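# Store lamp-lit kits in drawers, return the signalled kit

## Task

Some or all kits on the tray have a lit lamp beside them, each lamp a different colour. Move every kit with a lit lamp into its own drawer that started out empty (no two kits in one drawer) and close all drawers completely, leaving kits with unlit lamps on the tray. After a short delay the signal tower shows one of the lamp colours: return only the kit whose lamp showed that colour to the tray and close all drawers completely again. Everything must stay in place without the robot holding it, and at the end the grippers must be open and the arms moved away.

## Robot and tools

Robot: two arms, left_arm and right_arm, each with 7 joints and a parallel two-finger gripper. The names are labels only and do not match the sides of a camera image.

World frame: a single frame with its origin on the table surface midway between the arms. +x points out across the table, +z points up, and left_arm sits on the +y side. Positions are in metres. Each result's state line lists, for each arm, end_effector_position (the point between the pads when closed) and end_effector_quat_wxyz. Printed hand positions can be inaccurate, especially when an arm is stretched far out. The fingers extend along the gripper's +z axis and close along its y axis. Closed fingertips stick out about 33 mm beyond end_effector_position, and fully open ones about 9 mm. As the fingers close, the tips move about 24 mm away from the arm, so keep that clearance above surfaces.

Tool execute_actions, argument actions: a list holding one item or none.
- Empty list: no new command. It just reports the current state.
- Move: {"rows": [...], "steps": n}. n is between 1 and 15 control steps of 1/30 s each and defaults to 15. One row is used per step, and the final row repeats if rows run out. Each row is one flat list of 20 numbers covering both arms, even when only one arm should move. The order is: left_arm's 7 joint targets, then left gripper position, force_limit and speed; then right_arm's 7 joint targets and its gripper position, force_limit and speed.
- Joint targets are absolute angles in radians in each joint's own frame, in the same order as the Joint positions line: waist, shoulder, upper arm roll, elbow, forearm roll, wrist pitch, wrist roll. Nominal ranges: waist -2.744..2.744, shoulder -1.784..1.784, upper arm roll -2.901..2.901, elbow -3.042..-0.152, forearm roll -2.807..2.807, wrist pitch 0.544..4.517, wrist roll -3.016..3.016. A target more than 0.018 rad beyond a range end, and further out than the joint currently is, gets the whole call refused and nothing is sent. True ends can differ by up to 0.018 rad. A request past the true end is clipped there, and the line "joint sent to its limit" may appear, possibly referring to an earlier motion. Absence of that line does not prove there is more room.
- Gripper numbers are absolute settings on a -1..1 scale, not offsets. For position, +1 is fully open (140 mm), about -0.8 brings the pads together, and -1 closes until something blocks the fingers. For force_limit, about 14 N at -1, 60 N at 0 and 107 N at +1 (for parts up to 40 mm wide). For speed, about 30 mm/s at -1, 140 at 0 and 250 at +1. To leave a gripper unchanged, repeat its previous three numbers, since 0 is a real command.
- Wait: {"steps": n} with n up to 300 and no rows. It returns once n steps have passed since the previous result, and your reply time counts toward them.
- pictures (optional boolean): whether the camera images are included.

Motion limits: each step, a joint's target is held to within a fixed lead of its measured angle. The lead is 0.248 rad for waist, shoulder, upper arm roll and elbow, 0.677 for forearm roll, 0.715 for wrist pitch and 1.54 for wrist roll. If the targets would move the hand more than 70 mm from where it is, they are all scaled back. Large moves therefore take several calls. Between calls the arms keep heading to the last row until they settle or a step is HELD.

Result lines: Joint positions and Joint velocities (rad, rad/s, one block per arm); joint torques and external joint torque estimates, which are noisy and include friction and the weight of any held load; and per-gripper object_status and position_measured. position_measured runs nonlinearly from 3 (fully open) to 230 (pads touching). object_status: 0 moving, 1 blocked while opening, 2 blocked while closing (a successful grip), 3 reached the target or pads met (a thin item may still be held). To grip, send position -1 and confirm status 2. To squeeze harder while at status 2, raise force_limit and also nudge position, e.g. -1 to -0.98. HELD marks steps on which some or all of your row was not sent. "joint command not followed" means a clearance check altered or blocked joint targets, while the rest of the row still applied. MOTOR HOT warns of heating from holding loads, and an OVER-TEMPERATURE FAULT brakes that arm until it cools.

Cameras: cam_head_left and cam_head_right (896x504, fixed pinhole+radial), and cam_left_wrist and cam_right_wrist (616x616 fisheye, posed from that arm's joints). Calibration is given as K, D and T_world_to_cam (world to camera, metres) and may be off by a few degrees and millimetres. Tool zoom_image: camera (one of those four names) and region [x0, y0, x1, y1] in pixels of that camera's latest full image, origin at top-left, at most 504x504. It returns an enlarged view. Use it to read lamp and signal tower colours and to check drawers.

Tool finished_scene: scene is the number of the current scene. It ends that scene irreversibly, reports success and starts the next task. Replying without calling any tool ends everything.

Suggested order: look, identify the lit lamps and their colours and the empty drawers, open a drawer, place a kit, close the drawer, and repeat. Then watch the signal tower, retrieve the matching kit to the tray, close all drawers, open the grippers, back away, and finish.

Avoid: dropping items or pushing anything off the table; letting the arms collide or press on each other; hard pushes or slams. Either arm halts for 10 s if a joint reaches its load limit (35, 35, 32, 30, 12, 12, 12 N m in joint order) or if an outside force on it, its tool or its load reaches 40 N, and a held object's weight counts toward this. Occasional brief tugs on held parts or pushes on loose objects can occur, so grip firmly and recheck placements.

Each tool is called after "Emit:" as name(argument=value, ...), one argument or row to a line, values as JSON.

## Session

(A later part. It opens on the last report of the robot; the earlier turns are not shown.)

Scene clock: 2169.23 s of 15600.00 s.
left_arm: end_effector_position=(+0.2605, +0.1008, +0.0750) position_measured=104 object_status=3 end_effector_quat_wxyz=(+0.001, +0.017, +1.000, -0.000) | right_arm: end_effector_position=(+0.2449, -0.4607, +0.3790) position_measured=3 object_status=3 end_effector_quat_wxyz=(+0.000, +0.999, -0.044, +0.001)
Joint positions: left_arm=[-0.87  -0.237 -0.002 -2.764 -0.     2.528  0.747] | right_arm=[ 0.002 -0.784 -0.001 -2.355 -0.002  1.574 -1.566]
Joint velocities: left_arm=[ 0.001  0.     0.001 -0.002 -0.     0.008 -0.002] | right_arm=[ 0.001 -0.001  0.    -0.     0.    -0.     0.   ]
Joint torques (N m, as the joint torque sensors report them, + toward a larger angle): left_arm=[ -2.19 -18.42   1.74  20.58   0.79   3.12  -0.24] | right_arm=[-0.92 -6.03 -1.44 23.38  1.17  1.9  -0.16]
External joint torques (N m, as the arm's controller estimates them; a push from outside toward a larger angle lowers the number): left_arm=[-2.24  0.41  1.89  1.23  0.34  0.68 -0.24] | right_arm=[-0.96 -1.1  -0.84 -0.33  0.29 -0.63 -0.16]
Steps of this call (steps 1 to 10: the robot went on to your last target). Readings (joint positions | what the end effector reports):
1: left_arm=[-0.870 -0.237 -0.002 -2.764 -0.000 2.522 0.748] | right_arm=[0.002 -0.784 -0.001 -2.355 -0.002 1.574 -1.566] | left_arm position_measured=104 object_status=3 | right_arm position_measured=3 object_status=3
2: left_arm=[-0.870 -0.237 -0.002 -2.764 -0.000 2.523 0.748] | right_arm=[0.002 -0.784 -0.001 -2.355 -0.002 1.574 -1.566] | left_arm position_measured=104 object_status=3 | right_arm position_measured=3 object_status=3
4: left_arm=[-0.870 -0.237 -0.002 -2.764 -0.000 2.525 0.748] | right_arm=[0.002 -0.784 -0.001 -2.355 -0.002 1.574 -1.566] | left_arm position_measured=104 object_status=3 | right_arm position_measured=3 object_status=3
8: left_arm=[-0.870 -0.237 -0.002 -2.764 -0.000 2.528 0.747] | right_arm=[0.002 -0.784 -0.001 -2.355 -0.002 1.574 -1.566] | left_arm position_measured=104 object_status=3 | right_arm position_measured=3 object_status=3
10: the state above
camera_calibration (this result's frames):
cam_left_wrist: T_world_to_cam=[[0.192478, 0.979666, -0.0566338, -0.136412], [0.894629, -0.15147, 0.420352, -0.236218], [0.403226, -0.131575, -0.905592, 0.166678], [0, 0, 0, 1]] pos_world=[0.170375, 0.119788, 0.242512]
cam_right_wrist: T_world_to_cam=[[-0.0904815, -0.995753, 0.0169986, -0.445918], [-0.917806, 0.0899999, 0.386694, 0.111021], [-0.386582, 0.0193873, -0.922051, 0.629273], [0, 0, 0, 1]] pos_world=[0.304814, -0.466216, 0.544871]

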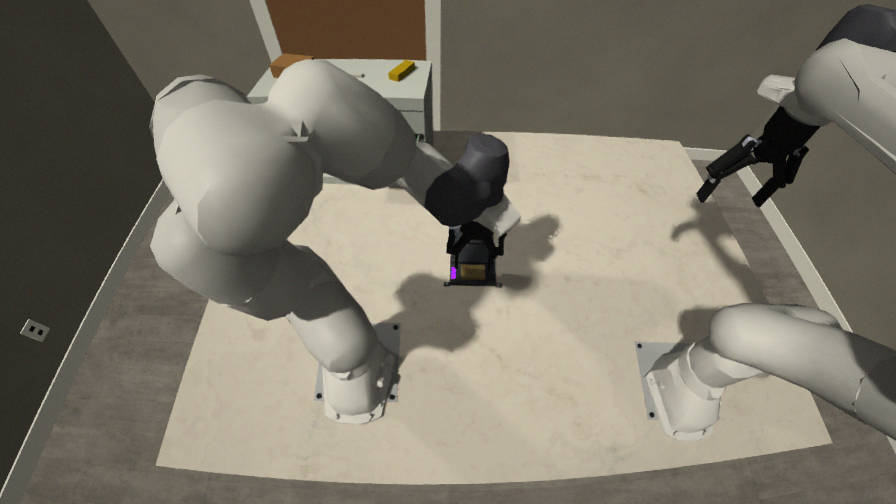

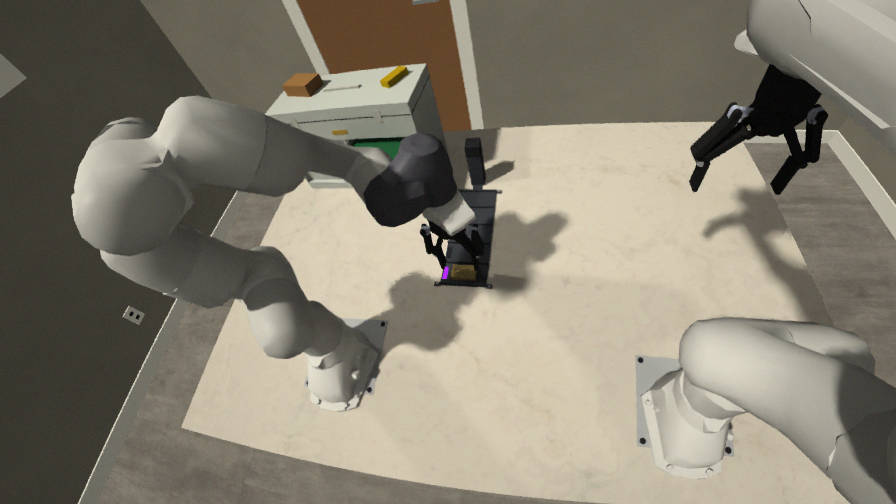

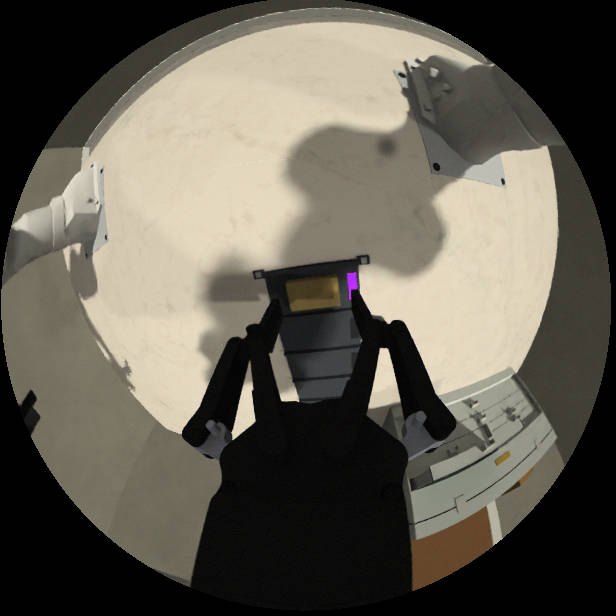

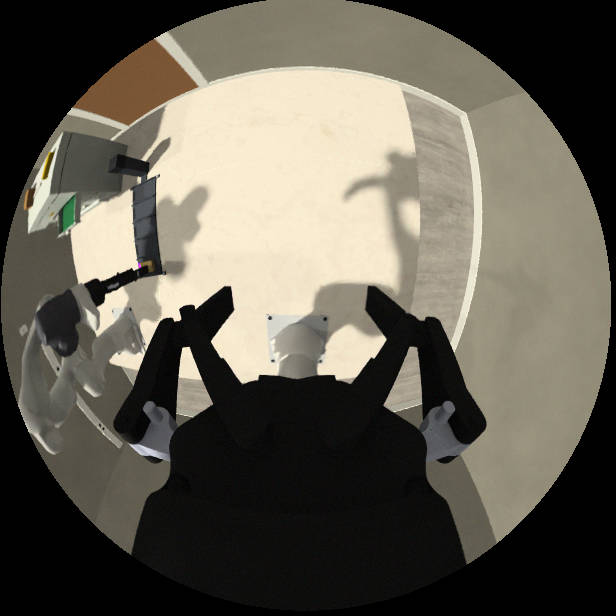

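Emit:
execute_actions(
  actions=[
    {"rows":[[-0.873,-0.177,0,-2.773,0,2.605,0.74,0.2,0,1,0,-0.785,0,-2.356,0,1.571,-1.571,1,0,1]],"steps":15},
  ],
  pictures=false,
)

Emit:
execute_actions(
  actions=[
    {"rows":[[-0.873,-0.115,0,-2.78,0,2.671,0.74,0.2,0,1,0,-0.785,0,-2.356,0,1.571,-1.571,1,0,1]],"steps":15},
  ],
  pictures=false,
)

Emit:
execute_actions(
  actions=[
    {"steps":8},
  ],
  pictures=false,
)

Emit:
execute_actions(
  actions=[
    {"rows":[[-0.873,-0.115,0,-2.78,0,2.671,0.74,-1,0,0,0,-0.785,0,-2.356,0,1.571,-1.571,1,0,1]],"steps":15},
  ],
  pictures=false,
)

Emit:
execute_actions(
  actions=[
    {"rows":[[-0.873,-0.236,0,-2.763,0,2.526,0.74,-1,0,0,0,-0.785,0,-2.356,0,1.571,-1.571,1,0,1]],"steps":12},
  ],
  pictures=false,
)

Emit:
execute_actions(
  actions=[
    {"rows":[[-0.873,-0.37,0,-2.714,0,2.345,0.74,-1,0,0,0,-0.785,0,-2.356,0,1.571,-1.571,1,0,1]],"steps":12},
  ],
  pictures=false,
)

Emit:
execute_actions(
  actions=[
    {"rows":[[-0.873,-0.36,0,-2.24,0,1.88,0.74,-1,0,0,0,-0.785,0,-2.356,0,1.571,-1.571,1,0,1]],"steps":15},
  ],
  pictures=false,
)

Emit:
execute_actions(
  actions=[
    {"steps":10},
  ],
  pictures=false,
)

Emit:
execute_actions(
  actions=[
    {"rows":[[-0.048,-0.36,0,-2.24,0,1.88,1.61,-1,0,0,0,-0.785,0,-2.356,0,1.571,-1.571,1,0,1]],"steps":15},
  ],
  pictures=false,
)

Emit:
execute_actions(
  actions=[
    {"steps":25},
  ],
  pictures=false,
)

Emit:
execute_actions(
  actions=[
    {"rows":[[-0.048,-0.106,0,-1.984,0,1.882,1.61,-1,0,0,0,-0.785,0,-2.356,0,1.571,-1.571,1,0,1]],"steps":15},
  ],
  pictures=false,
)

Emit:
execute_actions(
  actions=[
    {"rows":[[-0.048,-0.089,0,-2.066,0,1.986,1.61,-1,0,0,0,-0.785,0,-2.356,0,1.571,-1.571,1,0,1]],"steps":15},
  ],
  pictures=false,
)

Emit:
execute_actions(
  actions=[
    {"rows":[[-0.048,-0.076,0,-2.101,0,2.033,1.61,-1,0,0,0,-0.785,0,-2.356,0,1.571,-1.571,1,0,1]],"steps":15},
  ],
)

Scene clock: 2201.07 s of 15600.00 s.
left_arm: end_effector_position=(+0.2612, +0.1000, +0.0555) position_measured=104 object_status=3 end_effector_quat_wxyz=(+0.001, +0.017, +1.000, -0.001) | right_arm: end_effector_position=(+0.2449, -0.4607, +0.3790) position_measured=3 object_status=3 end_effector_quat_wxyz=(+0.000, +0.999, -0.044, +0.001)
Joint positions: left_arm=[-0.87  -0.179 -0.002 -2.773 -0.     2.597  0.747] | right_arm=[ 0.002 -0.784 -0.001 -2.355 -0.002  1.574 -1.566]
Joint velocities: left_arm=[-0.    -0.     0.001  0.    -0.     0.022 -0.   ] | right_arm=[-0.001 -0.001  0.001 -0.    -0.001  0.001  0.001]
Joint torques (N m, as the joint torque sensors report them, + toward a larger angle): left_arm=[ -1.96 -18.25   1.09  18.39   0.76   3.14  -0.34] | right_arm=[-0.98 -6.18 -1.14 23.67  1.17  1.91 -0.15]
External joint torques (N m, as the arm's controller estimates them; a push from outside toward a larger angle lowers the number): left_arm=[-1.97  1.77  1.23 -0.08  0.35  0.68 -0.34] | right_arm=[-1.   -1.32 -0.55 -0.02  0.29 -0.63 -0.15]
Steps of this call (steps 1 to 15: the robot went on to your last target; steps 16 to 90: nothing new was sent; then 28.33 s passed at rest; steps 91 to 105: all 15 steps of this action). Readings (joint positions | what the end effector reports):
91: left_arm=[-0.870 -0.227 -0.002 -2.764 -0.000 2.543 0.747] | right_arm=[0.002 -0.784 -0.001 -2.355 -0.002 1.574 -1.566] | left_arm position_measured=104 object_status=3 | right_arm position_measured=3 object_status=3
92: left_arm=[-0.870 -0.212 -0.002 -2.765 -0.000 2.554 0.747] | right_arm=[0.002 -0.784 -0.001 -2.355 -0.002 1.574 -1.566] | left_arm position_measured=104 object_status=3 | right_arm position_measured=3 object_status=3
94: left_arm=[-0.870 -0.190 -0.002 -2.770 -0.000 2.569 0.747] | right_arm=[0.002 -0.784 -0.001 -2.355 -0.002 1.574 -1.566] | left_arm position_measured=104 object_status=3 | right_arm position_measured=3 object_status=3
98: left_arm=[-0.870 -0.179 -0.002 -2.773 -0.000 2.585 0.747] | right_arm=[0.002 -0.784 -0.001 -2.355 -0.002 1.574 -1.566] | left_arm position_measured=104 object_status=3 | right_arm position_measured=3 object_status=3
105: the state above

Scene clock: 2201.57 s of 15600.00 s.
left_arm: end_effector_position=(+0.2604, +0.1008, +0.0351) position_measured=104 object_status=3 end_effector_quat_wxyz=(+0.000, +0.017, +1.000, -0.000) | right_arm: end_effector_position=(+0.2449, -0.4607, +0.3790) position_measured=3 object_status=3 end_effector_quat_wxyz=(+0.000, +0.999, -0.044, +0.001)
Joint positions: left_arm=[-0.87  -0.117 -0.002 -2.78  -0.     2.663  0.747] | right_arm=[ 0.002 -0.784 -0.001 -2.355 -0.002  1.574 -1.566]
Joint velocities: left_arm=[-0.    -0.001 -0.     0.001  0.001  0.023  0.   ] | right_arm=[ 0.001  0.001 -0.    -0.001 -0.    -0.    -0.   ]
Joint torques (N m, as the joint torque sensors report them, + toward a larger angle): left_arm=[ -1.84 -19.95   1.67  16.95   0.72   3.35  -0.29] | right_arm=[-1.18 -6.14 -1.17 23.44  1.21  1.81 -0.21]
External joint torques (N m, as the arm's controller estimates them; a push from outside toward a larger angle lowers the number): left_arm=[-1.82  1.12  1.79 -0.44  0.35  0.91 -0.29] | right_arm=[-1.17 -1.33 -0.46 -0.17  0.34 -0.71 -0.21]
Steps of this call (steps 1 to 15: all 15 steps of this action). Readings (joint positions | what the end effector reports):
1: left_arm=[-0.870 -0.168 -0.002 -2.772 -0.000 2.610 0.747] | right_arm=[0.002 -0.784 -0.001 -2.355 -0.002 1.574 -1.566] | left_arm position_measured=104 object_status=3 | right_arm position_measured=3 object_status=3
2: left_arm=[-0.870 -0.152 -0.002 -2.772 -0.000 2.621 0.747] | right_arm=[0.002 -0.784 -0.001 -2.355 -0.002 1.574 -1.566] | left_arm position_measured=104 object_status=3 | right_arm position_measured=3 object_status=3
4: left_arm=[-0.870 -0.129 -0.002 -2.777 -0.000 2.635 0.747] | right_arm=[0.002 -0.784 -0.001 -2.355 -0.002 1.574 -1.566] | left_arm position_measured=104 object_status=3 | right_arm position_measured=3 object_status=3
8: left_arm=[-0.870 -0.117 -0.002 -2.780 -0.000 2.652 0.747] | right_arm=[0.002 -0.784 -0.001 -2.355 -0.002 1.574 -1.566] | left_arm position_measured=104 object_status=3 | right_arm position_measured=3 object_status=3
15: the state above

Scene clock: 2201.83 s of 15600.00 s.
left_arm: end_effector_position=(+0.2611, +0.1001, +0.0353) position_measured=104 object_status=3 end_effector_quat_wxyz=(+0.001, +0.017, +1.000, -0.001) | right_arm: end_effector_position=(+0.2449, -0.4607, +0.3790) position_measured=3 object_status=3 end_effector_quat_wxyz=(+0.000, +0.999, -0.044, +0.001)
Joint positions: left_arm=[-0.87  -0.117 -0.002 -2.78  -0.     2.666  0.747] | right_arm=[ 0.002 -0.784 -0.001 -2.355 -0.002  1.574 -1.566]
Joint velocities: left_arm=[ 0.     0.001 -0.    -0.     0.001  0.004  0.   ] | right_arm=[-0.001 -0.001  0.001  0.     0.002 -0.    -0.001]
Joint torques (N m, as the joint torque sensors report them, + toward a larger angle): left_arm=[ -2.47 -19.79   2.12  17.01   0.65   3.25  -0.22] | right_arm=[-0.36 -6.18 -1.07 23.38  1.23  1.94 -0.15]
External joint torques (N m, as the arm's controller estimates them; a push from outside toward a larger angle lowers the number): left_arm=[-2.46  1.31  2.24 -0.42  0.28  0.79 -0.22] | right_arm=[-0.39 -1.29 -0.43 -0.32  0.35 -0.59 -0.15]
Steps of this call (steps 1 to 8: the robot went on to your last target). Readings (joint positions | what the end effector reports):
1: left_arm=[-0.870 -0.117 -0.002 -2.780 -0.000 2.664 0.747] | right_arm=[0.002 -0.784 -0.001 -2.355 -0.002 1.574 -1.566] | left_arm position_measured=104 object_status=3 | right_arm position_measured=3 object_status=3
2: left_arm=[-0.870 -0.117 -0.002 -2.780 -0.000 2.664 0.747] | right_arm=[0.002 -0.784 -0.001 -2.355 -0.002 1.574 -1.566] | left_arm position_measured=104 object_status=3 | right_arm position_measured=3 object_status=3
4: left_arm=[-0.870 -0.117 -0.002 -2.780 -0.000 2.665 0.747] | right_arm=[0.002 -0.784 -0.001 -2.355 -0.002 1.574 -1.566] | left_arm position_measured=104 object_status=3 | right_arm position_measured=3 object_status=3
8: the state above

Scene clock: 2202.33 s of 15600.00 s.
left_arm: end_effector_position=(+0.2614, +0.0996, +0.0358) position_measured=133 object_status=2 end_effector_quat_wxyz=(+0.002, +0.017, +1.000, -0.002) | right_arm: end_effector_position=(+0.2449, -0.4607, +0.3790) position_measured=3 object_status=3 end_effector_quat_wxyz=(+0.000, +0.999, -0.044, +0.001)
Joint positions: left_arm=[-0.871 -0.118 -0.002 -2.78  -0.     2.666  0.747] | right_arm=[ 0.002 -0.784 -0.001 -2.355 -0.002  1.574 -1.566]
Joint velocities: left_arm=[-0.001 -0.001  0.     0.001  0.001 -0.     0.   ] | right_arm=[ 0.     0.     0.001  0.001  0.    -0.001 -0.   ]
Joint torques (N m, as the joint torque sensors report them, + toward a larger angle): left_arm=[ -1.56 -19.77   1.86  16.89   0.67   3.35  -0.3 ] | right_arm=[-0.71 -6.66 -1.42 23.73  1.18  1.93 -0.19]
External joint torques (N m, as the arm's controller estimates them; a push from outside toward a larger angle lowers the number): left_arm=[-1.51  1.42  2.01 -0.64  0.3   0.87 -0.3 ] | right_arm=[-0.75 -1.78 -0.83  0.08  0.3  -0.6  -0.19]
Steps of this call (steps 1 to 15: all 15 steps of this action). Readings (joint positions | what the end effector reports):
1: left_arm=[-0.870 -0.117 -0.002 -2.780 -0.000 2.666 0.747] | right_arm=[0.002 -0.784 -0.001 -2.355 -0.002 1.574 -1.566] | left_arm position_measured=104 object_status=0 | right_arm position_measured=3 object_status=3
2: left_arm=[-0.870 -0.117 -0.002 -2.780 -0.000 2.666 0.747] | right_arm=[0.002 -0.784 -0.001 -2.355 -0.002 1.574 -1.566] | left_arm position_measured=110 object_status=0 | right_arm position_measured=3 object_status=3
4: left_arm=[-0.871 -0.118 -0.002 -2.780 -0.000 2.666 0.747] | right_arm=[0.002 -0.784 -0.001 -2.355 -0.002 1.574 -1.566] | left_arm position_measured=125 object_status=0 | right_arm position_measured=3 object_status=3
8: left_arm=[-0.871 -0.118 -0.002 -2.780 -0.000 2.666 0.747] | right_arm=[0.002 -0.784 -0.001 -2.355 -0.002 1.574 -1.566] | left_arm position_measured=133 object_status=0 | right_arm position_measured=3 object_status=3
15: the state above

Scene clock: 2202.73 s of 15600.00 s.
left_arm: end_effector_position=(+0.2635, +0.0972, +0.0755) position_measured=133 object_status=2 end_effector_quat_wxyz=(+0.005, +0.017, +1.000, -0.005) | right_arm: end_effector_position=(+0.2449, -0.4607, +0.3790) position_measured=3 object_status=3 end_effector_quat_wxyz=(+0.000, +0.999, -0.044, +0.001)
Joint positions: left_arm=[-0.871 -0.233 -0.002 -2.762 -0.     2.543  0.747] | right_arm=[ 0.002 -0.784 -0.001 -2.355 -0.002  1.574 -1.566]
Joint velocities: left_arm=[-0.    -0.     0.001 -0.005 -0.001 -0.084  0.   ] | right_arm=[ 0.001 -0.    -0.001 -0.001 -0.001 -0.     0.   ]
Joint torques (N m, as the joint torque sensors report them, + toward a larger angle): left_arm=[ -1.72 -20.64   1.66  17.83   0.68   2.11  -0.19] | right_arm=[-0.57 -6.13 -1.18 23.73  1.2   1.92 -0.18]
External joint torques (N m, as the arm's controller estimates them; a push from outside toward a larger angle lowers the number): left_arm=[-1.68 -1.41  1.9  -1.85  0.22 -0.44 -0.19] | right_arm=[-0.57 -1.39 -0.52  0.14  0.32 -0.6  -0.18]
Steps of this call (steps 1 to 12: all 12 steps of this action). Readings (joint positions | what the end effector reports):
1: left_arm=[-0.871 -0.138 -0.002 -2.781 -0.000 2.641 0.747] | right_arm=[0.002 -0.784 -0.001 -2.355 -0.002 1.574 -1.566] | left_arm position_measured=133 object_status=2 | right_arm position_measured=3 object_status=3
2: left_arm=[-0.871 -0.168 -0.002 -2.780 -0.000 2.619 0.747] | right_arm=[0.002 -0.784 -0.001 -2.355 -0.002 1.574 -1.566] | left_arm position_measured=133 object_status=2 | right_arm position_measured=3 object_status=3
4: left_arm=[-0.871 -0.211 -0.002 -2.768 -0.000 2.591 0.747] | right_arm=[0.002 -0.784 -0.001 -2.355 -0.002 1.574 -1.566] | left_arm position_measured=133 object_status=2 | right_arm position_measured=3 object_status=3
8: left_arm=[-0.871 -0.233 -0.002 -2.762 -0.000 2.559 0.747] | right_arm=[0.002 -0.784 -0.001 -2.355 -0.002 1.574 -1.566] | left_arm position_measured=133 object_status=2 | right_arm position_measured=3 object_status=3
12: the state above

Scene clock: 2203.13 s of 15600.00 s.
left_arm: end_effector_position=(+0.2652, +0.0953, +0.1314) position_measured=133 object_status=2 end_effector_quat_wxyz=(+0.007, +0.017, +1.000, -0.008) | right_arm: end_effector_position=(+0.2449, -0.4607, +0.3790) position_measured=3 object_status=3 end_effector_quat_wxyz=(+0.000, +0.999, -0.044, +0.001)
Joint positions: left_arm=[-0.871 -0.368 -0.002 -2.714 -0.     2.367  0.747] | right_arm=[ 0.002 -0.784 -0.001 -2.355 -0.002  1.574 -1.566]
Joint velocities: left_arm=[ 0.     0.     0.    -0.005  0.001 -0.119 -0.001] | right_arm=[-0.001 -0.001 -0.     0.001  0.    -0.    -0.   ]
Joint torques (N m, as the joint torque sensors report them, + toward a larger angle): left_arm=[ -2.31 -18.26   1.46  21.55   0.89   2.12  -0.21] | right_arm=[-0.72 -6.01 -0.99 23.69  1.17  1.88 -0.2 ]
External joint torques (N m, as the arm's controller estimates them; a push from outside toward a larger angle lowers the number): left_arm=[-2.34 -1.45  1.75 -0.48  0.32 -0.47 -0.21] | right_arm=[-0.74 -1.07 -0.36 -0.05  0.29 -0.66 -0.2 ]
Steps of this call (steps 1 to 12: all 12 steps of this action). Readings (joint positions | what the end effector reports):
1: left_arm=[-0.871 -0.255 -0.002 -2.760 -0.000 2.506 0.747] | right_arm=[0.002 -0.784 -0.001 -2.355 -0.002 1.574 -1.566] | left_arm position_measured=133 object_status=2 | right_arm position_measured=3 object_status=3
2: left_arm=[-0.871 -0.290 -0.002 -2.751 -0.000 2.475 0.747] | right_arm=[0.002 -0.784 -0.001 -2.355 -0.002 1.574 -1.566] | left_arm position_measured=133 object_status=2 | right_arm position_measured=3 object_status=3
4: left_arm=[-0.871 -0.340 -0.002 -2.726 -0.000 2.436 0.747] | right_arm=[0.002 -0.784 -0.001 -2.355 -0.002 1.574 -1.566] | left_arm position_measured=133 object_status=2 | right_arm position_measured=3 object_status=3
8: left_arm=[-0.871 -0.368 -0.002 -2.712 -0.000 2.391 0.747] | right_arm=[0.002 -0.784 -0.001 -2.355 -0.002 1.574 -1.566] | left_arm position_measured=133 object_status=2 | right_arm position_measured=3 object_status=3
12: the state above

Scene clock: 2203.63 s of 15600.00 s.
left_arm: end_effector_position=(+0.3080, +0.0455, +0.3050) position_measured=133 object_status=2 end_effector_quat_wxyz=(+0.013, +0.017, +1.000, -0.014) | right_arm: end_effector_position=(+0.2449, -0.4607, +0.3790) position_measured=3 object_status=3 end_effector_quat_wxyz=(+0.000, +0.999, -0.044, +0.001)
Joint positions: left_arm=[-0.871 -0.364 -0.002 -2.242 -0.001  1.918  0.747] | right_arm=[ 0.002 -0.784 -0.001 -2.355 -0.002  1.574 -1.566]
Joint velocities: left_arm=[ 0.002  0.044  0.001 -0.    -0.    -0.212  0.001] | right_arm=[ 0.     0.     0.    -0.002 -0.001 -0.    -0.   ]
Joint torques (N m, as the joint torque sensors report them, + toward a larger angle): left_arm=[ -2.05 -19.1    0.93  25.35   1.2    2.32  -0.24] | right_arm=[-1.12 -5.91 -1.48 23.28  1.19  1.89 -0.18]
External joint torques (N m, as the arm's controller estimates them; a push from outside toward a larger angle lowers the number): left_arm=[-2.09  1.06  1.18  0.5   0.44 -0.35 -0.24] | right_arm=[-1.11 -1.09 -0.8  -0.36  0.32 -0.64 -0.19]
Steps of this call (steps 1 to 15: all 15 steps of this action). Readings (joint positions | what the end effector reports):
1: left_arm=[-0.871 -0.358 -0.002 -2.672 -0.001 2.286 0.747] | right_arm=[0.002 -0.784 -0.001 -2.355 -0.002 1.574 -1.566] | left_arm position_measured=133 object_status=2 | right_arm position_measured=3 object_status=3
2: left_arm=[-0.871 -0.351 -0.002 -2.610 -0.001 2.220 0.747] | right_arm=[0.002 -0.784 -0.001 -2.355 -0.002 1.574 -1.566] | left_arm position_measured=133 object_status=2 | right_arm position_measured=3 object_status=3
4: left_arm=[-0.871 -0.350 -0.002 -2.490 -0.001 2.133 0.747] | right_arm=[0.002 -0.784 -0.001 -2.355 -0.002 1.574 -1.566] | left_arm position_measured=133 object_status=2 | right_arm position_measured=3 object_status=3
8: left_arm=[-0.871 -0.360 -0.002 -2.292 -0.001 2.012 0.747] | right_arm=[0.002 -0.784 -0.001 -2.355 -0.002 1.574 -1.566] | left_arm position_measured=133 object_status=2 | right_arm position_measured=3 object_status=3
15: the state above

Scene clock: 2203.97 s of 15600.00 s.
left_arm: end_effector_position=(+0.3018, +0.0527, +0.3010) position_measured=133 object_status=2 end_effector_quat_wxyz=(+0.002, +0.017, +1.000, -0.002) | right_arm: end_effector_position=(+0.2449, -0.4607, +0.3790) position_measured=3 object_status=3 end_effector_quat_wxyz=(+0.000, +0.999, -0.044, +0.001)
Joint positions: left_arm=[-0.871 -0.361 -0.002 -2.242 -0.001  1.888  0.747] | right_arm=[ 0.002 -0.784 -0.001 -2.355 -0.002  1.574 -1.566]
Joint velocities: left_arm=[ 0.002  0.001 -0.    -0.    -0.    -0.028 -0.   ] | right_arm=[ 0.     0.001 -0.001  0.    -0.     0.    -0.001]
Joint torques (N m, as the joint torque sensors report them, + toward a larger angle): left_arm=[ -1.42 -18.29   0.79  25.41   1.14   1.91  -0.25] | right_arm=[-0.43 -6.25 -1.22 23.55  1.17  1.89 -0.2 ]
External joint torques (N m, as the arm's controller estimates them; a push from outside toward a larger angle lowers the number): left_arm=[-1.43  1.17  1.1   1.01  0.38 -0.57 -0.25] | right_arm=[-0.43 -1.45 -0.53 -0.09  0.3  -0.63 -0.2 ]
Steps of this call (steps 1 to 10: the robot went on to your last target). Readings (joint positions | what the end effector reports):
1: left_arm=[-0.871 -0.362 -0.002 -2.242 -0.001 1.911 0.747] | right_arm=[0.002 -0.784 -0.001 -2.355 -0.002 1.574 -1.566] | left_arm position_measured=133 object_status=2 | right_arm position_measured=3 object_status=3
2: left_arm=[-0.871 -0.361 -0.002 -2.242 -0.001 1.906 0.747] | right_arm=[0.002 -0.784 -0.001 -2.355 -0.002 1.574 -1.566] | left_arm position_measured=133 object_status=2 | right_arm position_measured=3 object_status=3
4: left_arm=[-0.871 -0.361 -0.002 -2.242 -0.001 1.898 0.747] | right_arm=[0.002 -0.784 -0.001 -2.355 -0.002 1.574 -1.566] | left_arm position_measured=133 object_status=2 | right_arm position_measured=3 object_status=3
8: left_arm=[-0.871 -0.361 -0.002 -2.242 -0.001 1.890 0.747] | right_arm=[0.002 -0.784 -0.001 -2.355 -0.002 1.574 -1.566] | left_arm position_measured=133 object_status=2 | right_arm position_measured=3 object_status=3
10: the state above

Scene clock: 2204.47 s of 15600.00 s.
left_arm: end_effector_position=(+0.4500, +0.3162, +0.3002) position_measured=133 object_status=2 end_effector_quat_wxyz=(+0.002, -0.059, +0.998, -0.001) | right_arm: end_effector_position=(+0.2449, -0.4607, +0.3790) position_measured=3 object_status=3 end_effector_quat_wxyz=(+0.000, +0.999, -0.044, +0.001)
Joint positions: left_arm=[-0.179 -0.359 -0.002 -2.242 -0.002  1.887  1.287] | right_arm=[ 0.002 -0.784 -0.001 -2.355 -0.002  1.574 -1.566]
Joint velocities: left_arm=[ 1.364 -0.     0.086 -0.001  0.009 -0.006  0.881] | right_arm=[-0.001 -0.     0.     0.001 -0.     0.     0.   ]
Joint torques (N m, as the joint torque sensors report them, + toward a larger angle): left_arm=[ -3.78 -19.56  -3.62  24.94   1.19   1.76   0.62] | right_arm=[-0.85 -6.13 -1.29 23.14  1.21  1.94 -0.13]
External joint torques (N m, as the arm's controller estimates them; a push from outside toward a larger angle lowers the number): left_arm=[ 1.51  1.12  0.55  0.92  0.65 -0.47  0.63] | right_arm=[-0.84 -1.28 -0.61 -0.56  0.33 -0.6  -0.13]
Steps of this call (steps 1 to 15: all 15 steps of this action). Readings (joint positions | what the end effector reports):
1: left_arm=[-0.839 -0.361 -0.015 -2.242 -0.002 1.887 0.798] | right_arm=[0.002 -0.784 -0.001 -2.355 -0.002 1.574 -1.566] | left_arm position_measured=133 object_status=2 | right_arm position_measured=3 object_status=3
2: left_arm=[-0.798 -0.361 -0.018 -2.242 -0.002 1.887 0.848] | right_arm=[0.002 -0.784 -0.001 -2.355 -0.002 1.574 -1.566] | left_arm position_measured=133 object_status=2 | right_arm position_measured=3 object_status=3
4: left_arm=[-0.708 -0.360 -0.015 -2.242 -0.002 1.887 0.937] | right_arm=[0.002 -0.784 -0.001 -2.355 -0.002 1.574 -1.566] | left_arm position_measured=133 object_status=2 | right_arm position_measured=3 object_status=3
8: left_arm=[-0.519 -0.360 -0.008 -2.242 -0.002 1.887 1.087] | right_arm=[0.002 -0.784 -0.001 -2.355 -0.002 1.574 -1.566] | left_arm position_measured=133 object_status=2 | right_arm position_measured=3 object_status=3
15: the state above

Scene clock: 2205.30 s of 15600.00 s.
left_arm: end_effector_position=(+0.4547, +0.3752, +0.2999) position_measured=133 object_status=2 end_effector_quat_wxyz=(+0.000, +0.023, +1.000, -0.001) | right_arm: end_effector_position=(+0.2449, -0.4607, +0.3790) position_measured=3 object_status=3 end_effector_quat_wxyz=(+0.000, +0.999, -0.044, +0.001)
Joint positions: left_arm=[-0.051 -0.359  0.003 -2.242 -0.     1.883  1.583] | right_arm=[ 0.002 -0.784 -0.001 -2.355 -0.002  1.574 -1.566]
Joint velocities: left_arm=[-0.002  0.001 -0.001  0.001 -0.001 -0.001  0.069] | right_arm=[-0.001  0.002  0.001 -0.     0.001 -0.     0.   ]
Joint torques (N m, as the joint torque sensors report them, + toward a larger angle): left_arm=[  1.25 -19.43  -2.17  25.06   1.09   1.99   0.55] | right_arm=[-0.68 -6.04 -1.05 23.31  1.16  1.91 -0.2 ]
External joint torques (N m, as the arm's controller estimates them; a push from outside toward a larger angle lowers the number): left_arm=[ 1.31  0.09 -1.75  0.68  0.32 -0.43  0.55] | right_arm=[-0.68 -1.38 -0.39 -0.24  0.29 -0.61 -0.2 ]
Steps of this call (steps 1 to 25: the robot went on to your last target). Readings (joint positions | what the end effector reports):
1: left_arm=[-0.134 -0.359 0.000 -2.242 -0.002 1.887 1.319] | right_arm=[0.002 -0.784 -0.001 -2.355 -0.002 1.574 -1.566] | left_arm position_measured=133 object_status=2 | right_arm position_measured=3 object_status=3
2: left_arm=[-0.101 -0.359 0.005 -2.242 -0.001 1.886 1.349] | right_arm=[0.002 -0.784 -0.001 -2.355 -0.002 1.574 -1.566] | left_arm position_measured=133 object_status=2 | right_arm position_measured=3 object_status=3
4: left_arm=[-0.064 -0.359 0.010 -2.242 -0.000 1.885 1.399] | right_arm=[0.002 -0.784 -0.001 -2.355 -0.002 1.574 -1.566] | left_arm position_measured=133 object_status=2 | right_arm position_measured=3 object_status=3
8: left_arm=[-0.051 -0.359 0.007 -2.242 -0.000 1.884 1.471] | right_arm=[0.002 -0.784 -0.001 -2.355 -0.002 1.574 -1.566] | left_arm position_measured=133 object_status=2 | right_arm position_measured=3 object_status=3
25: the state above

Scene clock: 2205.80 s of 15600.00 s.
left_arm: end_effector_position=(+0.5358, +0.3725, +0.2982) position_measured=133 object_status=2 end_effector_quat_wxyz=(-0.002, +0.031, +1.000, -0.001) | right_arm: end_effector_position=(+0.2449, -0.4607, +0.3790) position_measured=3 object_status=3 end_effector_quat_wxyz=(+0.000, +0.999, -0.044, +0.001)
Joint positions: left_arm=[-0.05  -0.106  0.002 -1.987 -0.001  1.877  1.599] | right_arm=[ 0.002 -0.784 -0.001 -2.355 -0.002  1.574 -1.566]
Joint velocities: left_arm=[-0.001  0.001  0.002  0.009  0.001 -0.     0.013] | right_arm=[-0.    -0.     0.001 -0.001  0.    -0.     0.   ]
Joint torques (N m, as the joint torque sensors report them, + toward a larger angle): left_arm=[  0.78 -28.85  -1.08  25.4    1.16   3.29   0.42] | right_arm=[-0.55 -6.05 -1.16 23.49  1.23  1.95 -0.19]
External joint torques (N m, as the arm's controller estimates them; a push from outside toward a larger angle lowers the number): left_arm=[ 0.65 -0.7  -1.11  1.26  0.37  0.93  0.42] | right_arm=[-0.55 -1.21 -0.49 -0.18  0.35 -0.58 -0.19]
Steps of this call (steps 1 to 15: all 15 steps of this action). Readings (joint positions | what the end effector reports):
1: left_arm=[-0.050 -0.316 0.003 -2.188 -0.001 1.863 1.585] | right_arm=[0.002 -0.784 -0.001 -2.355 -0.002 1.574 -1.566] | left_arm position_measured=133 object_status=2 | right_arm position_measured=3 object_status=3
2: left_arm=[-0.050 -0.253 0.003 -2.119 -0.001 1.867 1.586] | right_arm=[0.002 -0.784 -0.001 -2.355 -0.002 1.574 -1.566] | left_arm position_measured=133 object_status=2 | right_arm position_measured=3 object_status=3
4: left_arm=[-0.050 -0.166 0.002 -2.040 -0.001 1.875 1.590] | right_arm=[0.002 -0.784 -0.001 -2.355 -0.002 1.574 -1.566] | left_arm position_measured=133 object_status=2 | right_arm position_measured=3 object_status=3
8: left_arm=[-0.050 -0.109 0.002 -2.000 -0.001 1.877 1.594] | right_arm=[0.002 -0.784 -0.001 -2.355 -0.002 1.574 -1.566] | left_arm position_measured=133 object_status=2 | right_arm position_measured=3 object_status=3
15: the state above

Scene clock: 2206.30 s of 15600.00 s.
left_arm: end_effector_position=(+0.5359, +0.3725, +0.2584) position_measured=133 object_status=2 end_effector_quat_wxyz=(-0.003, +0.033, +0.999, -0.000) | right_arm: end_effector_position=(+0.2449, -0.4607, +0.3790) position_measured=3 object_status=3 end_effector_quat_wxyz=(+0.000, +0.999, -0.044, +0.001)
Joint positions: left_arm=[-0.05  -0.086  0.002 -2.067 -0.001  1.975  1.602] | right_arm=[ 0.002 -0.784 -0.001 -2.355 -0.002  1.574 -1.566]
Joint velocities: left_arm=[-0.001 -0.001  0.001 -0.     0.001  0.035  0.002] | right_arm=[ 0.001 -0.001  0.001 -0.     0.     0.    -0.001]
Joint torques (N m, as the joint torque sensors report them, + toward a larger angle): left_arm=[  0.11 -31.04  -1.3   24.16   1.21   3.23   0.47] | right_arm=[-0.82 -6.44 -0.88 23.4   1.23  1.94 -0.14]
External joint torques (N m, as the arm's controller estimates them; a push from outside toward a larger angle lowers the number): left_arm=[ 0.04 -2.1  -1.29  0.05  0.45  0.84  0.47] | right_arm=[-0.86 -1.46 -0.23 -0.31  0.36 -0.59 -0.14]
Steps of this call (steps 1 to 15: all 15 steps of this action). Readings (joint positions | what the end effector reports):
1: left_arm=[-0.050 -0.108 0.002 -2.002 -0.001 1.897 1.600] | right_arm=[0.002 -0.784 -0.001 -2.355 -0.002 1.574 -1.566] | left_arm position_measured=133 object_status=2 | right_arm position_measured=3 object_status=3
2: left_arm=[-0.050 -0.106 0.002 -2.021 -0.001 1.913 1.600] | right_arm=[0.002 -0.784 -0.001 -2.355 -0.002 1.574 -1.566] | left_arm position_measured=133 object_status=2 | right_arm position_measured=3 object_status=3
4: left_arm=[-0.050 -0.095 0.002 -2.048 -0.001 1.934 1.601] | right_arm=[0.002 -0.784 -0.001 -2.355 -0.002 1.574 -1.566] | left_arm position_measured=133 object_status=2 | right_arm position_measured=3 object_status=3
8: left_arm=[-0.050 -0.085 0.002 -2.067 -0.001 1.958 1.602] | right_arm=[0.002 -0.784 -0.001 -2.355 -0.002 1.574 -1.566] | left_arm position_measured=133 object_status=2 | right_arm position_measured=3 object_status=3
15: the state above

Scene clock: 2206.80 s of 15600.00 s.
left_arm: end_effector_position=(+0.5370, +0.3725, +0.2408) position_measured=133 object_status=2 end_effector_quat_wxyz=(-0.001, +0.033, +0.999, -0.000) | right_arm: end_effector_position=(+0.2449, -0.4607, +0.3790) position_measured=3 object_status=3 end_effector_quat_wxyz=(+0.000, +0.999, -0.044, +0.001)
Joint positions: left_arm=[-0.05  -0.075  0.002 -2.101 -0.001  2.025  1.603] | right_arm=[ 0.002 -0.784 -0.001 -2.355 -0.002  1.574 -1.566]
Joint velocities: left_arm=[ 0.001  0.001  0.     0.001 -0.     0.018  0.001] | right_arm=[ 0.     0.001  0.001  0.001 -0.001  0.     0.001]
Joint torques (N m, as the joint torque sensors report them, + toward a larger angle): left_arm=[  0.48 -29.55  -0.68  23.6    1.15   3.32   0.43] | right_arm=[-0.64 -5.87 -1.08 23.32  1.17  1.89 -0.19]
External joint torques (N m, as the arm's controller estimates them; a push from outside toward a larger angle lowers the number): left_arm=[ 0.35 -0.41 -0.74 -0.38  0.41  0.91  0.43] | right_arm=[-0.67 -0.97 -0.45 -0.4   0.29 -0.65 -0.19]
Steps of this call (steps 1 to 15: all 15 steps of this action). Readings (joint positions | what the end effector reports):
1: left_arm=[-0.050 -0.086 0.002 -2.073 -0.001 1.985 1.603] | right_arm=[0.002 -0.784 -0.001 -2.355 -0.002 1.574 -1.566] | left_arm position_measured=133 object_status=2 | right_arm position_measured=3 object_status=3
2: left_arm=[-0.050 -0.085 0.002 -2.081 -0.001 1.993 1.603] | right_arm=[0.002 -0.784 -0.001 -2.355 -0.002 1.574 -1.566] | left_arm position_measured=133 object_status=2 | right_arm position_measured=3 object_status=3
4: left_arm=[-0.050 -0.079 0.002 -2.093 -0.001 2.004 1.603] | right_arm=[0.002 -0.784 -0.001 -2.355 -0.002 1.574 -1.566] | left_arm position_measured=133 object_status=2 | right_arm position_measured=3 object_status=3
8: left_arm=[-0.050 -0.075 0.002 -2.101 -0.001 2.016 1.603] | right_arm=[0.002 -0.784 -0.001 -2.355 -0.002 1.574 -1.566] | left_arm position_measured=133 object_status=2 | right_arm position_measured=3 object_status=3
15: the state above
camera_calibration (this result's frames):
cam_left_wrist: T_world_to_cam=[[0.223372, 0.973064, -0.0570196, -0.460485], [0.890361, -0.179881, 0.41821, -0.498659], [0.396688, -0.144185, -0.906559, 0.249559], [0, 0, 0, 1]] pos_world=[0.447849, 0.394364, 0.408527]
cam_right_wrist: T_world_to_cam=[[-0.0904816, -0.995753, 0.0169984, -0.445918], [-0.917806, 0.09, 0.386694, 0.111021], [-0.386582, 0.0193875, -0.922051, 0.629273], [0, 0, 0, 1]] pos_world=[0.304814, -0.466216, 0.544871]

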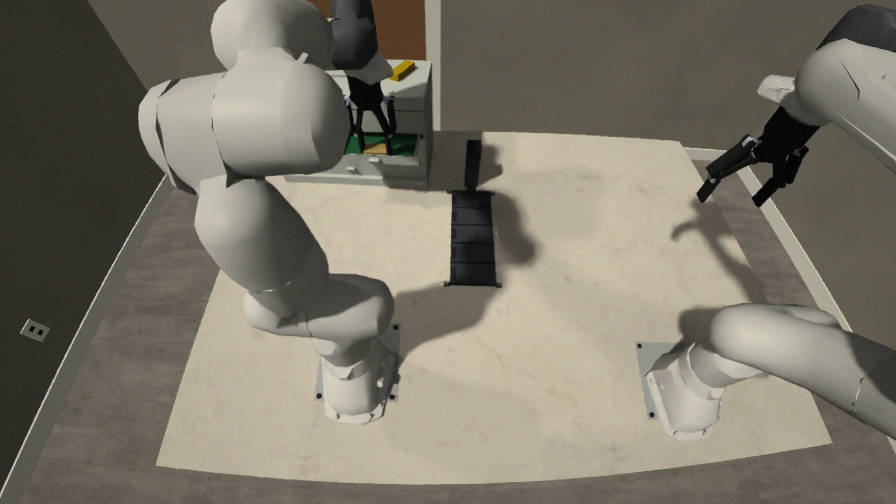

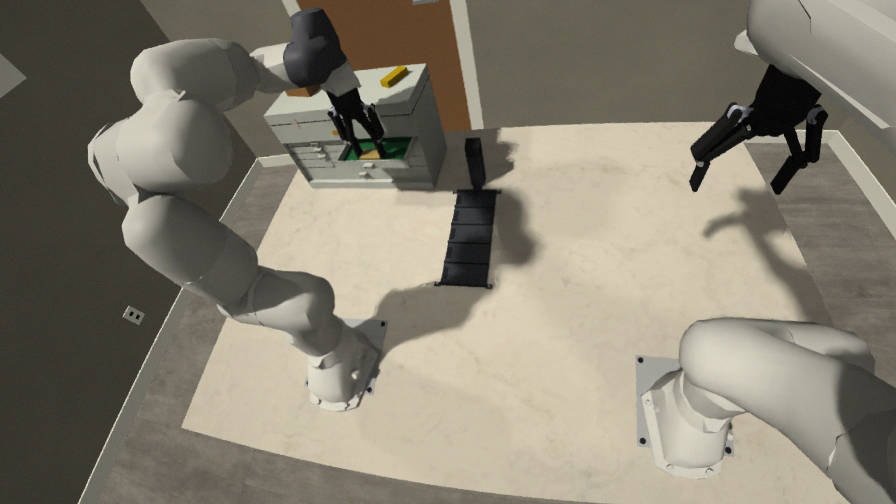

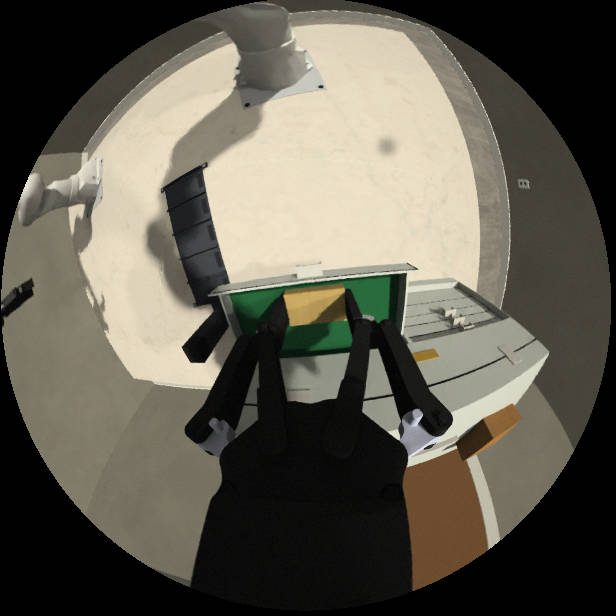

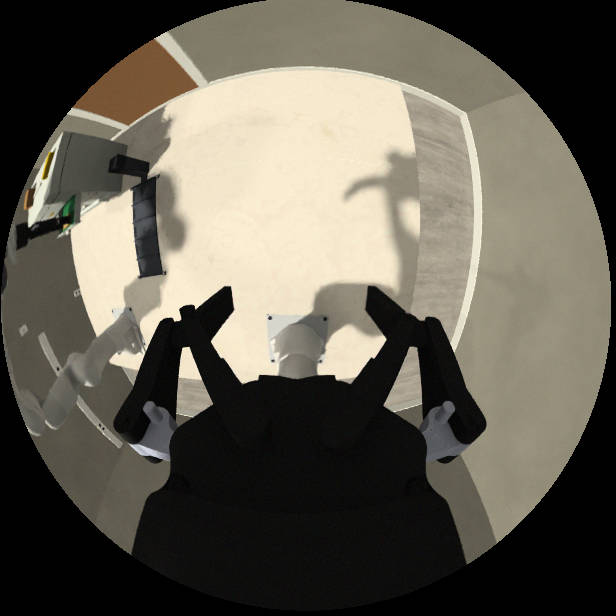

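Emit:
execute_actions(
  actions=[
    {"rows":[[-0.048,-0.06,0,-2.086,0,2.035,1.61,-1,0,0,0,-0.785,0,-2.356,0,1.571,-1.571,1,0,1]],"steps":12},
  ],
  pictures=false,
)

Emit:
execute_actions(
  actions=[
    {"rows":[[-0.048,-0.056,0,-2.097,0,2.048,1.61,-1,0,0,0,-0.785,0,-2.356,0,1.571,-1.571,1,0,1]],"steps":15},
  ],
)

Scene clock: 2215.40 s of 15600.00 s.
left_arm: end_effector_position=(+0.5422, +0.3723, +0.2395) position_measured=133 object_status=2 end_effector_quat_wxyz=(+0.001, +0.033, +0.999, -0.000) | right_arm: end_effector_position=(+0.2449, -0.4607, +0.3790) position_measured=3 object_status=3 end_effector_quat_wxyz=(+0.000, +0.999, -0.044, +0.001)
Joint positions: left_arm=[-0.05  -0.061  0.002 -2.089 -0.001  2.03   1.603] | right_arm=[ 0.002 -0.784 -0.001 -2.355 -0.002  1.574 -1.566]
Joint velocities: left_arm=[ 0.001 -0.002 -0.     0.005  0.001  0.001  0.   ] | right_arm=[-0.     0.    -0.    -0.    -0.001  0.     0.001]
Joint torques (N m, as the joint torque sensors report them, + toward a larger angle): left_arm=[  0.37 -28.75  -1.01  24.4    1.17   3.44   0.34] | right_arm=[-0.63 -6.16 -0.93 23.57  1.16  1.91 -0.17]
External joint torques (N m, as the arm's controller estimates them; a push from outside toward a larger angle lowers the number): left_arm=[ 0.34  1.   -0.99  0.38  0.43  1.02  0.34] | right_arm=[-0.62 -1.29 -0.26 -0.1   0.29 -0.61 -0.17]
Steps of this call (steps 1 to 15: the robot went on to your last target; steps 16 to 90: nothing new was sent; then 5.20 s passed at rest; steps 91 to 102: all 12 steps of this action). Readings (joint positions | what the end effector reports):
91: left_arm=[-0.050 -0.072 0.002 -2.098 -0.001 2.028 1.603] | right_arm=[0.002 -0.784 -0.001 -2.355 -0.002 1.574 -1.566] | left_arm position_measured=133 object_status=2 | right_arm position_measured=3 object_status=3
92: left_arm=[-0.050 -0.069 0.002 -2.094 -0.001 2.029 1.603] | right_arm=[0.002 -0.784 -0.001 -2.355 -0.002 1.574 -1.566] | left_arm position_measured=133 object_status=2 | right_arm position_measured=3 object_status=3
94: left_arm=[-0.050 -0.064 0.002 -2.091 -0.001 2.029 1.603] | right_arm=[0.002 -0.784 -0.001 -2.355 -0.002 1.574 -1.566] | left_arm position_measured=133 object_status=2 | right_arm position_measured=3 object_status=3
98: left_arm=[-0.050 -0.061 0.002 -2.090 -0.001 2.030 1.603] | right_arm=[0.002 -0.784 -0.001 -2.355 -0.002 1.574 -1.566] | left_arm position_measured=133 object_status=2 | right_arm position_measured=3 object_status=3
102: the state above

Scene clock: 2215.90 s of 15600.00 s.
left_arm: end_effector_position=(+0.5426, +0.3723, +0.2347) position_measured=133 object_status=2 end_effector_quat_wxyz=(+0.001, +0.033, +0.999, -0.000) | right_arm: end_effector_position=(+0.2449, -0.4607, +0.3790) position_measured=3 object_status=3 end_effector_quat_wxyz=(+0.000, +0.999, -0.044, +0.001)
Joint positions: left_arm=[-0.05  -0.057  0.002 -2.097 -0.001  2.042  1.603] | right_arm=[ 0.002 -0.784 -0.001 -2.355 -0.002  1.574 -1.566]
Joint velocities: left_arm=[-0.001 -0.    -0.    -0.001 -0.     0.005 -0.   ] | right_arm=[-0.001 -0.001 -0.001 -0.001  0.001 -0.     0.001]
Joint torques (N m, as the joint torque sensors report them, + toward a larger angle): left_arm=[  0.27 -28.98  -0.59  22.97   1.08   3.33   0.39] | right_arm=[-0.96 -6.22 -1.02 23.45  1.17  1.91 -0.23]
External joint torques (N m, as the arm's controller estimates them; a push from outside toward a larger angle lowers the number): left_arm=[ 0.33  0.71 -0.47 -0.91  0.35  0.92  0.39] | right_arm=[-0.93 -1.32 -0.32 -0.24  0.3  -0.62 -0.23]
Steps of this call (steps 1 to 15: all 15 steps of this action). Readings (joint positions | what the end effector reports):
1: left_arm=[-0.050 -0.061 0.002 -2.090 -0.001 2.032 1.603] | right_arm=[0.002 -0.784 -0.001 -2.355 -0.002 1.574 -1.566] | left_arm position_measured=133 object_status=2 | right_arm position_measured=3 object_status=3
2: left_arm=[-0.050 -0.060 0.002 -2.092 -0.001 2.034 1.603] | right_arm=[0.002 -0.784 -0.001 -2.355 -0.002 1.574 -1.566] | left_arm position_measured=133 object_status=2 | right_arm position_measured=3 object_status=3
4: left_arm=[-0.050 -0.058 0.002 -2.095 -0.001 2.037 1.603] | right_arm=[0.002 -0.784 -0.001 -2.355 -0.002 1.574 -1.566] | left_arm position_measured=133 object_status=2 | right_arm position_measured=3 object_status=3
8: left_arm=[-0.050 -0.057 0.002 -2.097 -0.001 2.040 1.603] | right_arm=[0.002 -0.784 -0.001 -2.355 -0.002 1.574 -1.566] | left_arm position_measured=133 object_status=2 | right_arm position_measured=3 object_status=3
15: the state above
camera_calibration (this result's frames):
cam_left_wrist: T_world_to_cam=[[0.223807, 0.973005, -0.0563274, -0.462274], [0.888889, -0.180073, 0.421249, -0.501018], [0.399734, -0.144347, -0.905194, 0.239933], [0, 0, 0, 1]] pos_world=[0.4529, 0.394209, 0.402201]
cam_right_wrist: T_world_to_cam=[[-0.0904815, -0.995753, 0.0169986, -0.445918], [-0.917806, 0.0899999, 0.386694, 0.111021], [-0.386582, 0.0193873, -0.922051, 0.629273], [0, 0, 0, 1]] pos_world=[0.304814, -0.466216, 0.544871]

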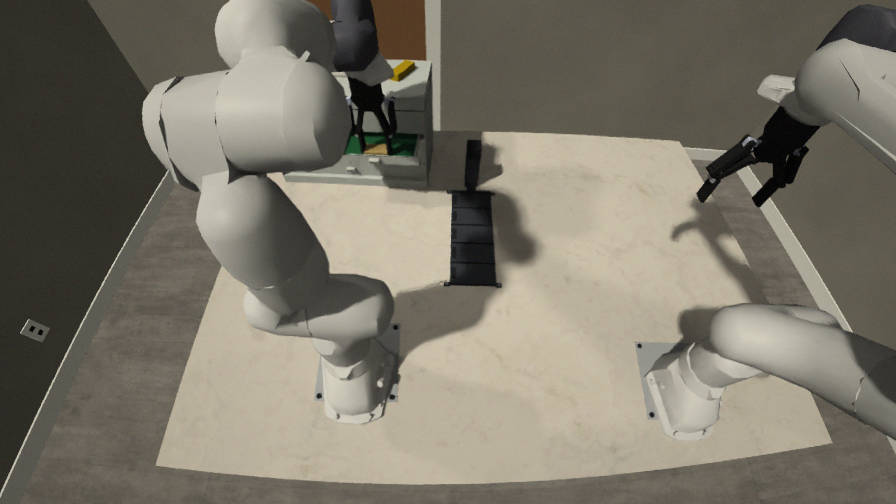

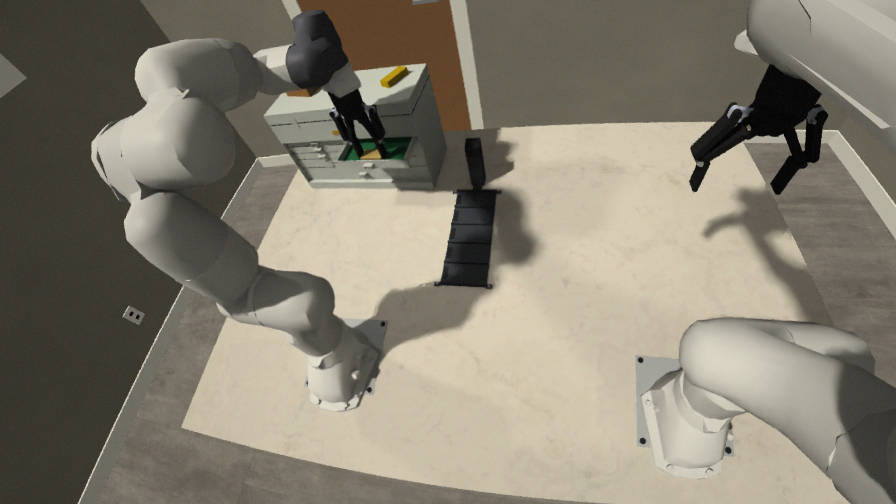

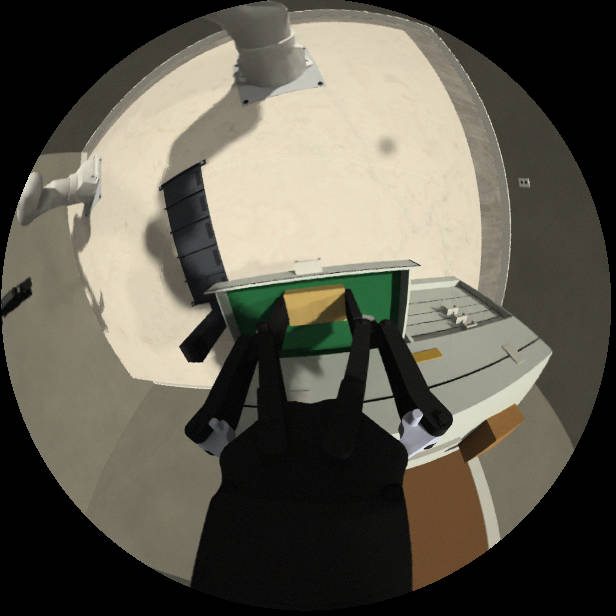

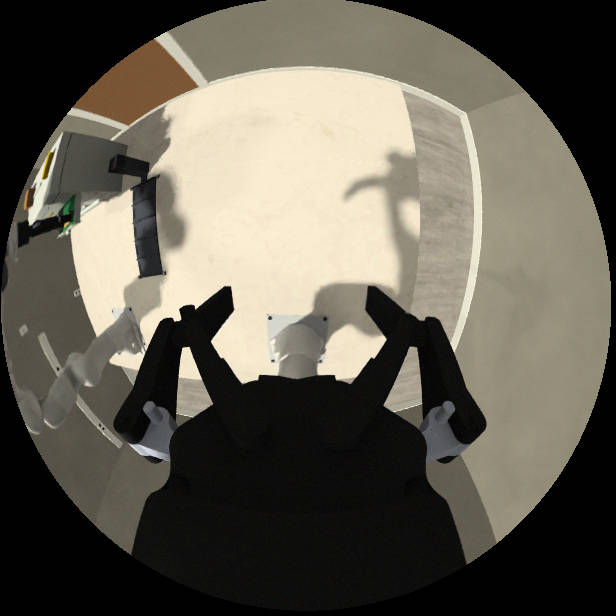

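Emit:
execute_actions(
  actions=[
    {"rows":[[-0.048,-0.053,0,-2.104,0,2.057,1.61,-1,0,0,0,-0.785,0,-2.356,0,1.571,-1.571,1,0,1]],"steps":15},
  ],
  pictures=false,
)

Scene clock: 2223.37 s of 15600.00 s.
left_arm: end_effector_position=(+0.5440, +0.3723, +0.2340) position_measured=133 object_status=2 end_effector_quat_wxyz=(+0.004, +0.033, +0.999, -0.000) | right_arm: end_effector_position=(+0.2449, -0.4607, +0.3790) position_measured=3 object_status=3 end_effector_quat_wxyz=(+0.000, +0.999, -0.044, +0.001)
Joint positions: left_arm=[-0.05  -0.056  0.002 -2.1   -0.001  2.051  1.604] | right_arm=[ 0.002 -0.784 -0.001 -2.355 -0.002  1.574 -1.566]
Joint velocities: left_arm=[ 0.     0.    -0.001 -0.     0.001  0.002 -0.   ] | right_arm=[ 0.001  0.002  0.     0.001 -0.002  0.    -0.   ]
Joint torques (N m, as the joint torque sensors report them, + toward a larger angle): left_arm=[  0.74 -26.79  -1.74  21.21   1.11   3.54   0.42] | right_arm=[-0.82 -5.69 -1.12 23.54  1.18  1.82 -0.19]
External joint torques (N m, as the arm's controller estimates them; a push from outside toward a larger angle lowers the number): left_arm=[ 0.85  3.03 -1.56 -2.77  0.38  1.1   0.42] | right_arm=[-0.82 -0.97 -0.44 -0.09  0.31 -0.71 -0.19]
Steps of this call (steps 1 to 15: the robot went on to your last target; steps 16 to 90: nothing new was sent; then 3.97 s passed at rest; steps 91 to 105: all 15 steps of this action). Readings (joint positions | what the end effector reports):
91: left_arm=[-0.050 -0.056 0.002 -2.098 -0.001 2.045 1.603] | right_arm=[0.002 -0.784 -0.001 -2.355 -0.002 1.574 -1.566] | left_arm position_measured=133 object_status=2 | right_arm position_measured=3 object_status=3
92: left_arm=[-0.050 -0.056 0.002 -2.099 -0.001 2.046 1.603] | right_arm=[0.002 -0.784 -0.001 -2.355 -0.002 1.574 -1.566] | left_arm position_measured=133 object_status=2 | right_arm position_measured=3 object_status=3
94: left_arm=[-0.050 -0.056 0.002 -2.099 -0.001 2.048 1.603] | right_arm=[0.002 -0.784 -0.001 -2.355 -0.002 1.574 -1.566] | left_arm position_measured=133 object_status=2 | right_arm position_measured=3 object_status=3
98: left_arm=[-0.050 -0.056 0.002 -2.100 -0.001 2.050 1.603] | right_arm=[0.002 -0.784 -0.001 -2.355 -0.002 1.574 -1.566] | left_arm position_measured=133 object_status=2 | right_arm position_measured=3 object_status=3
105: the state above


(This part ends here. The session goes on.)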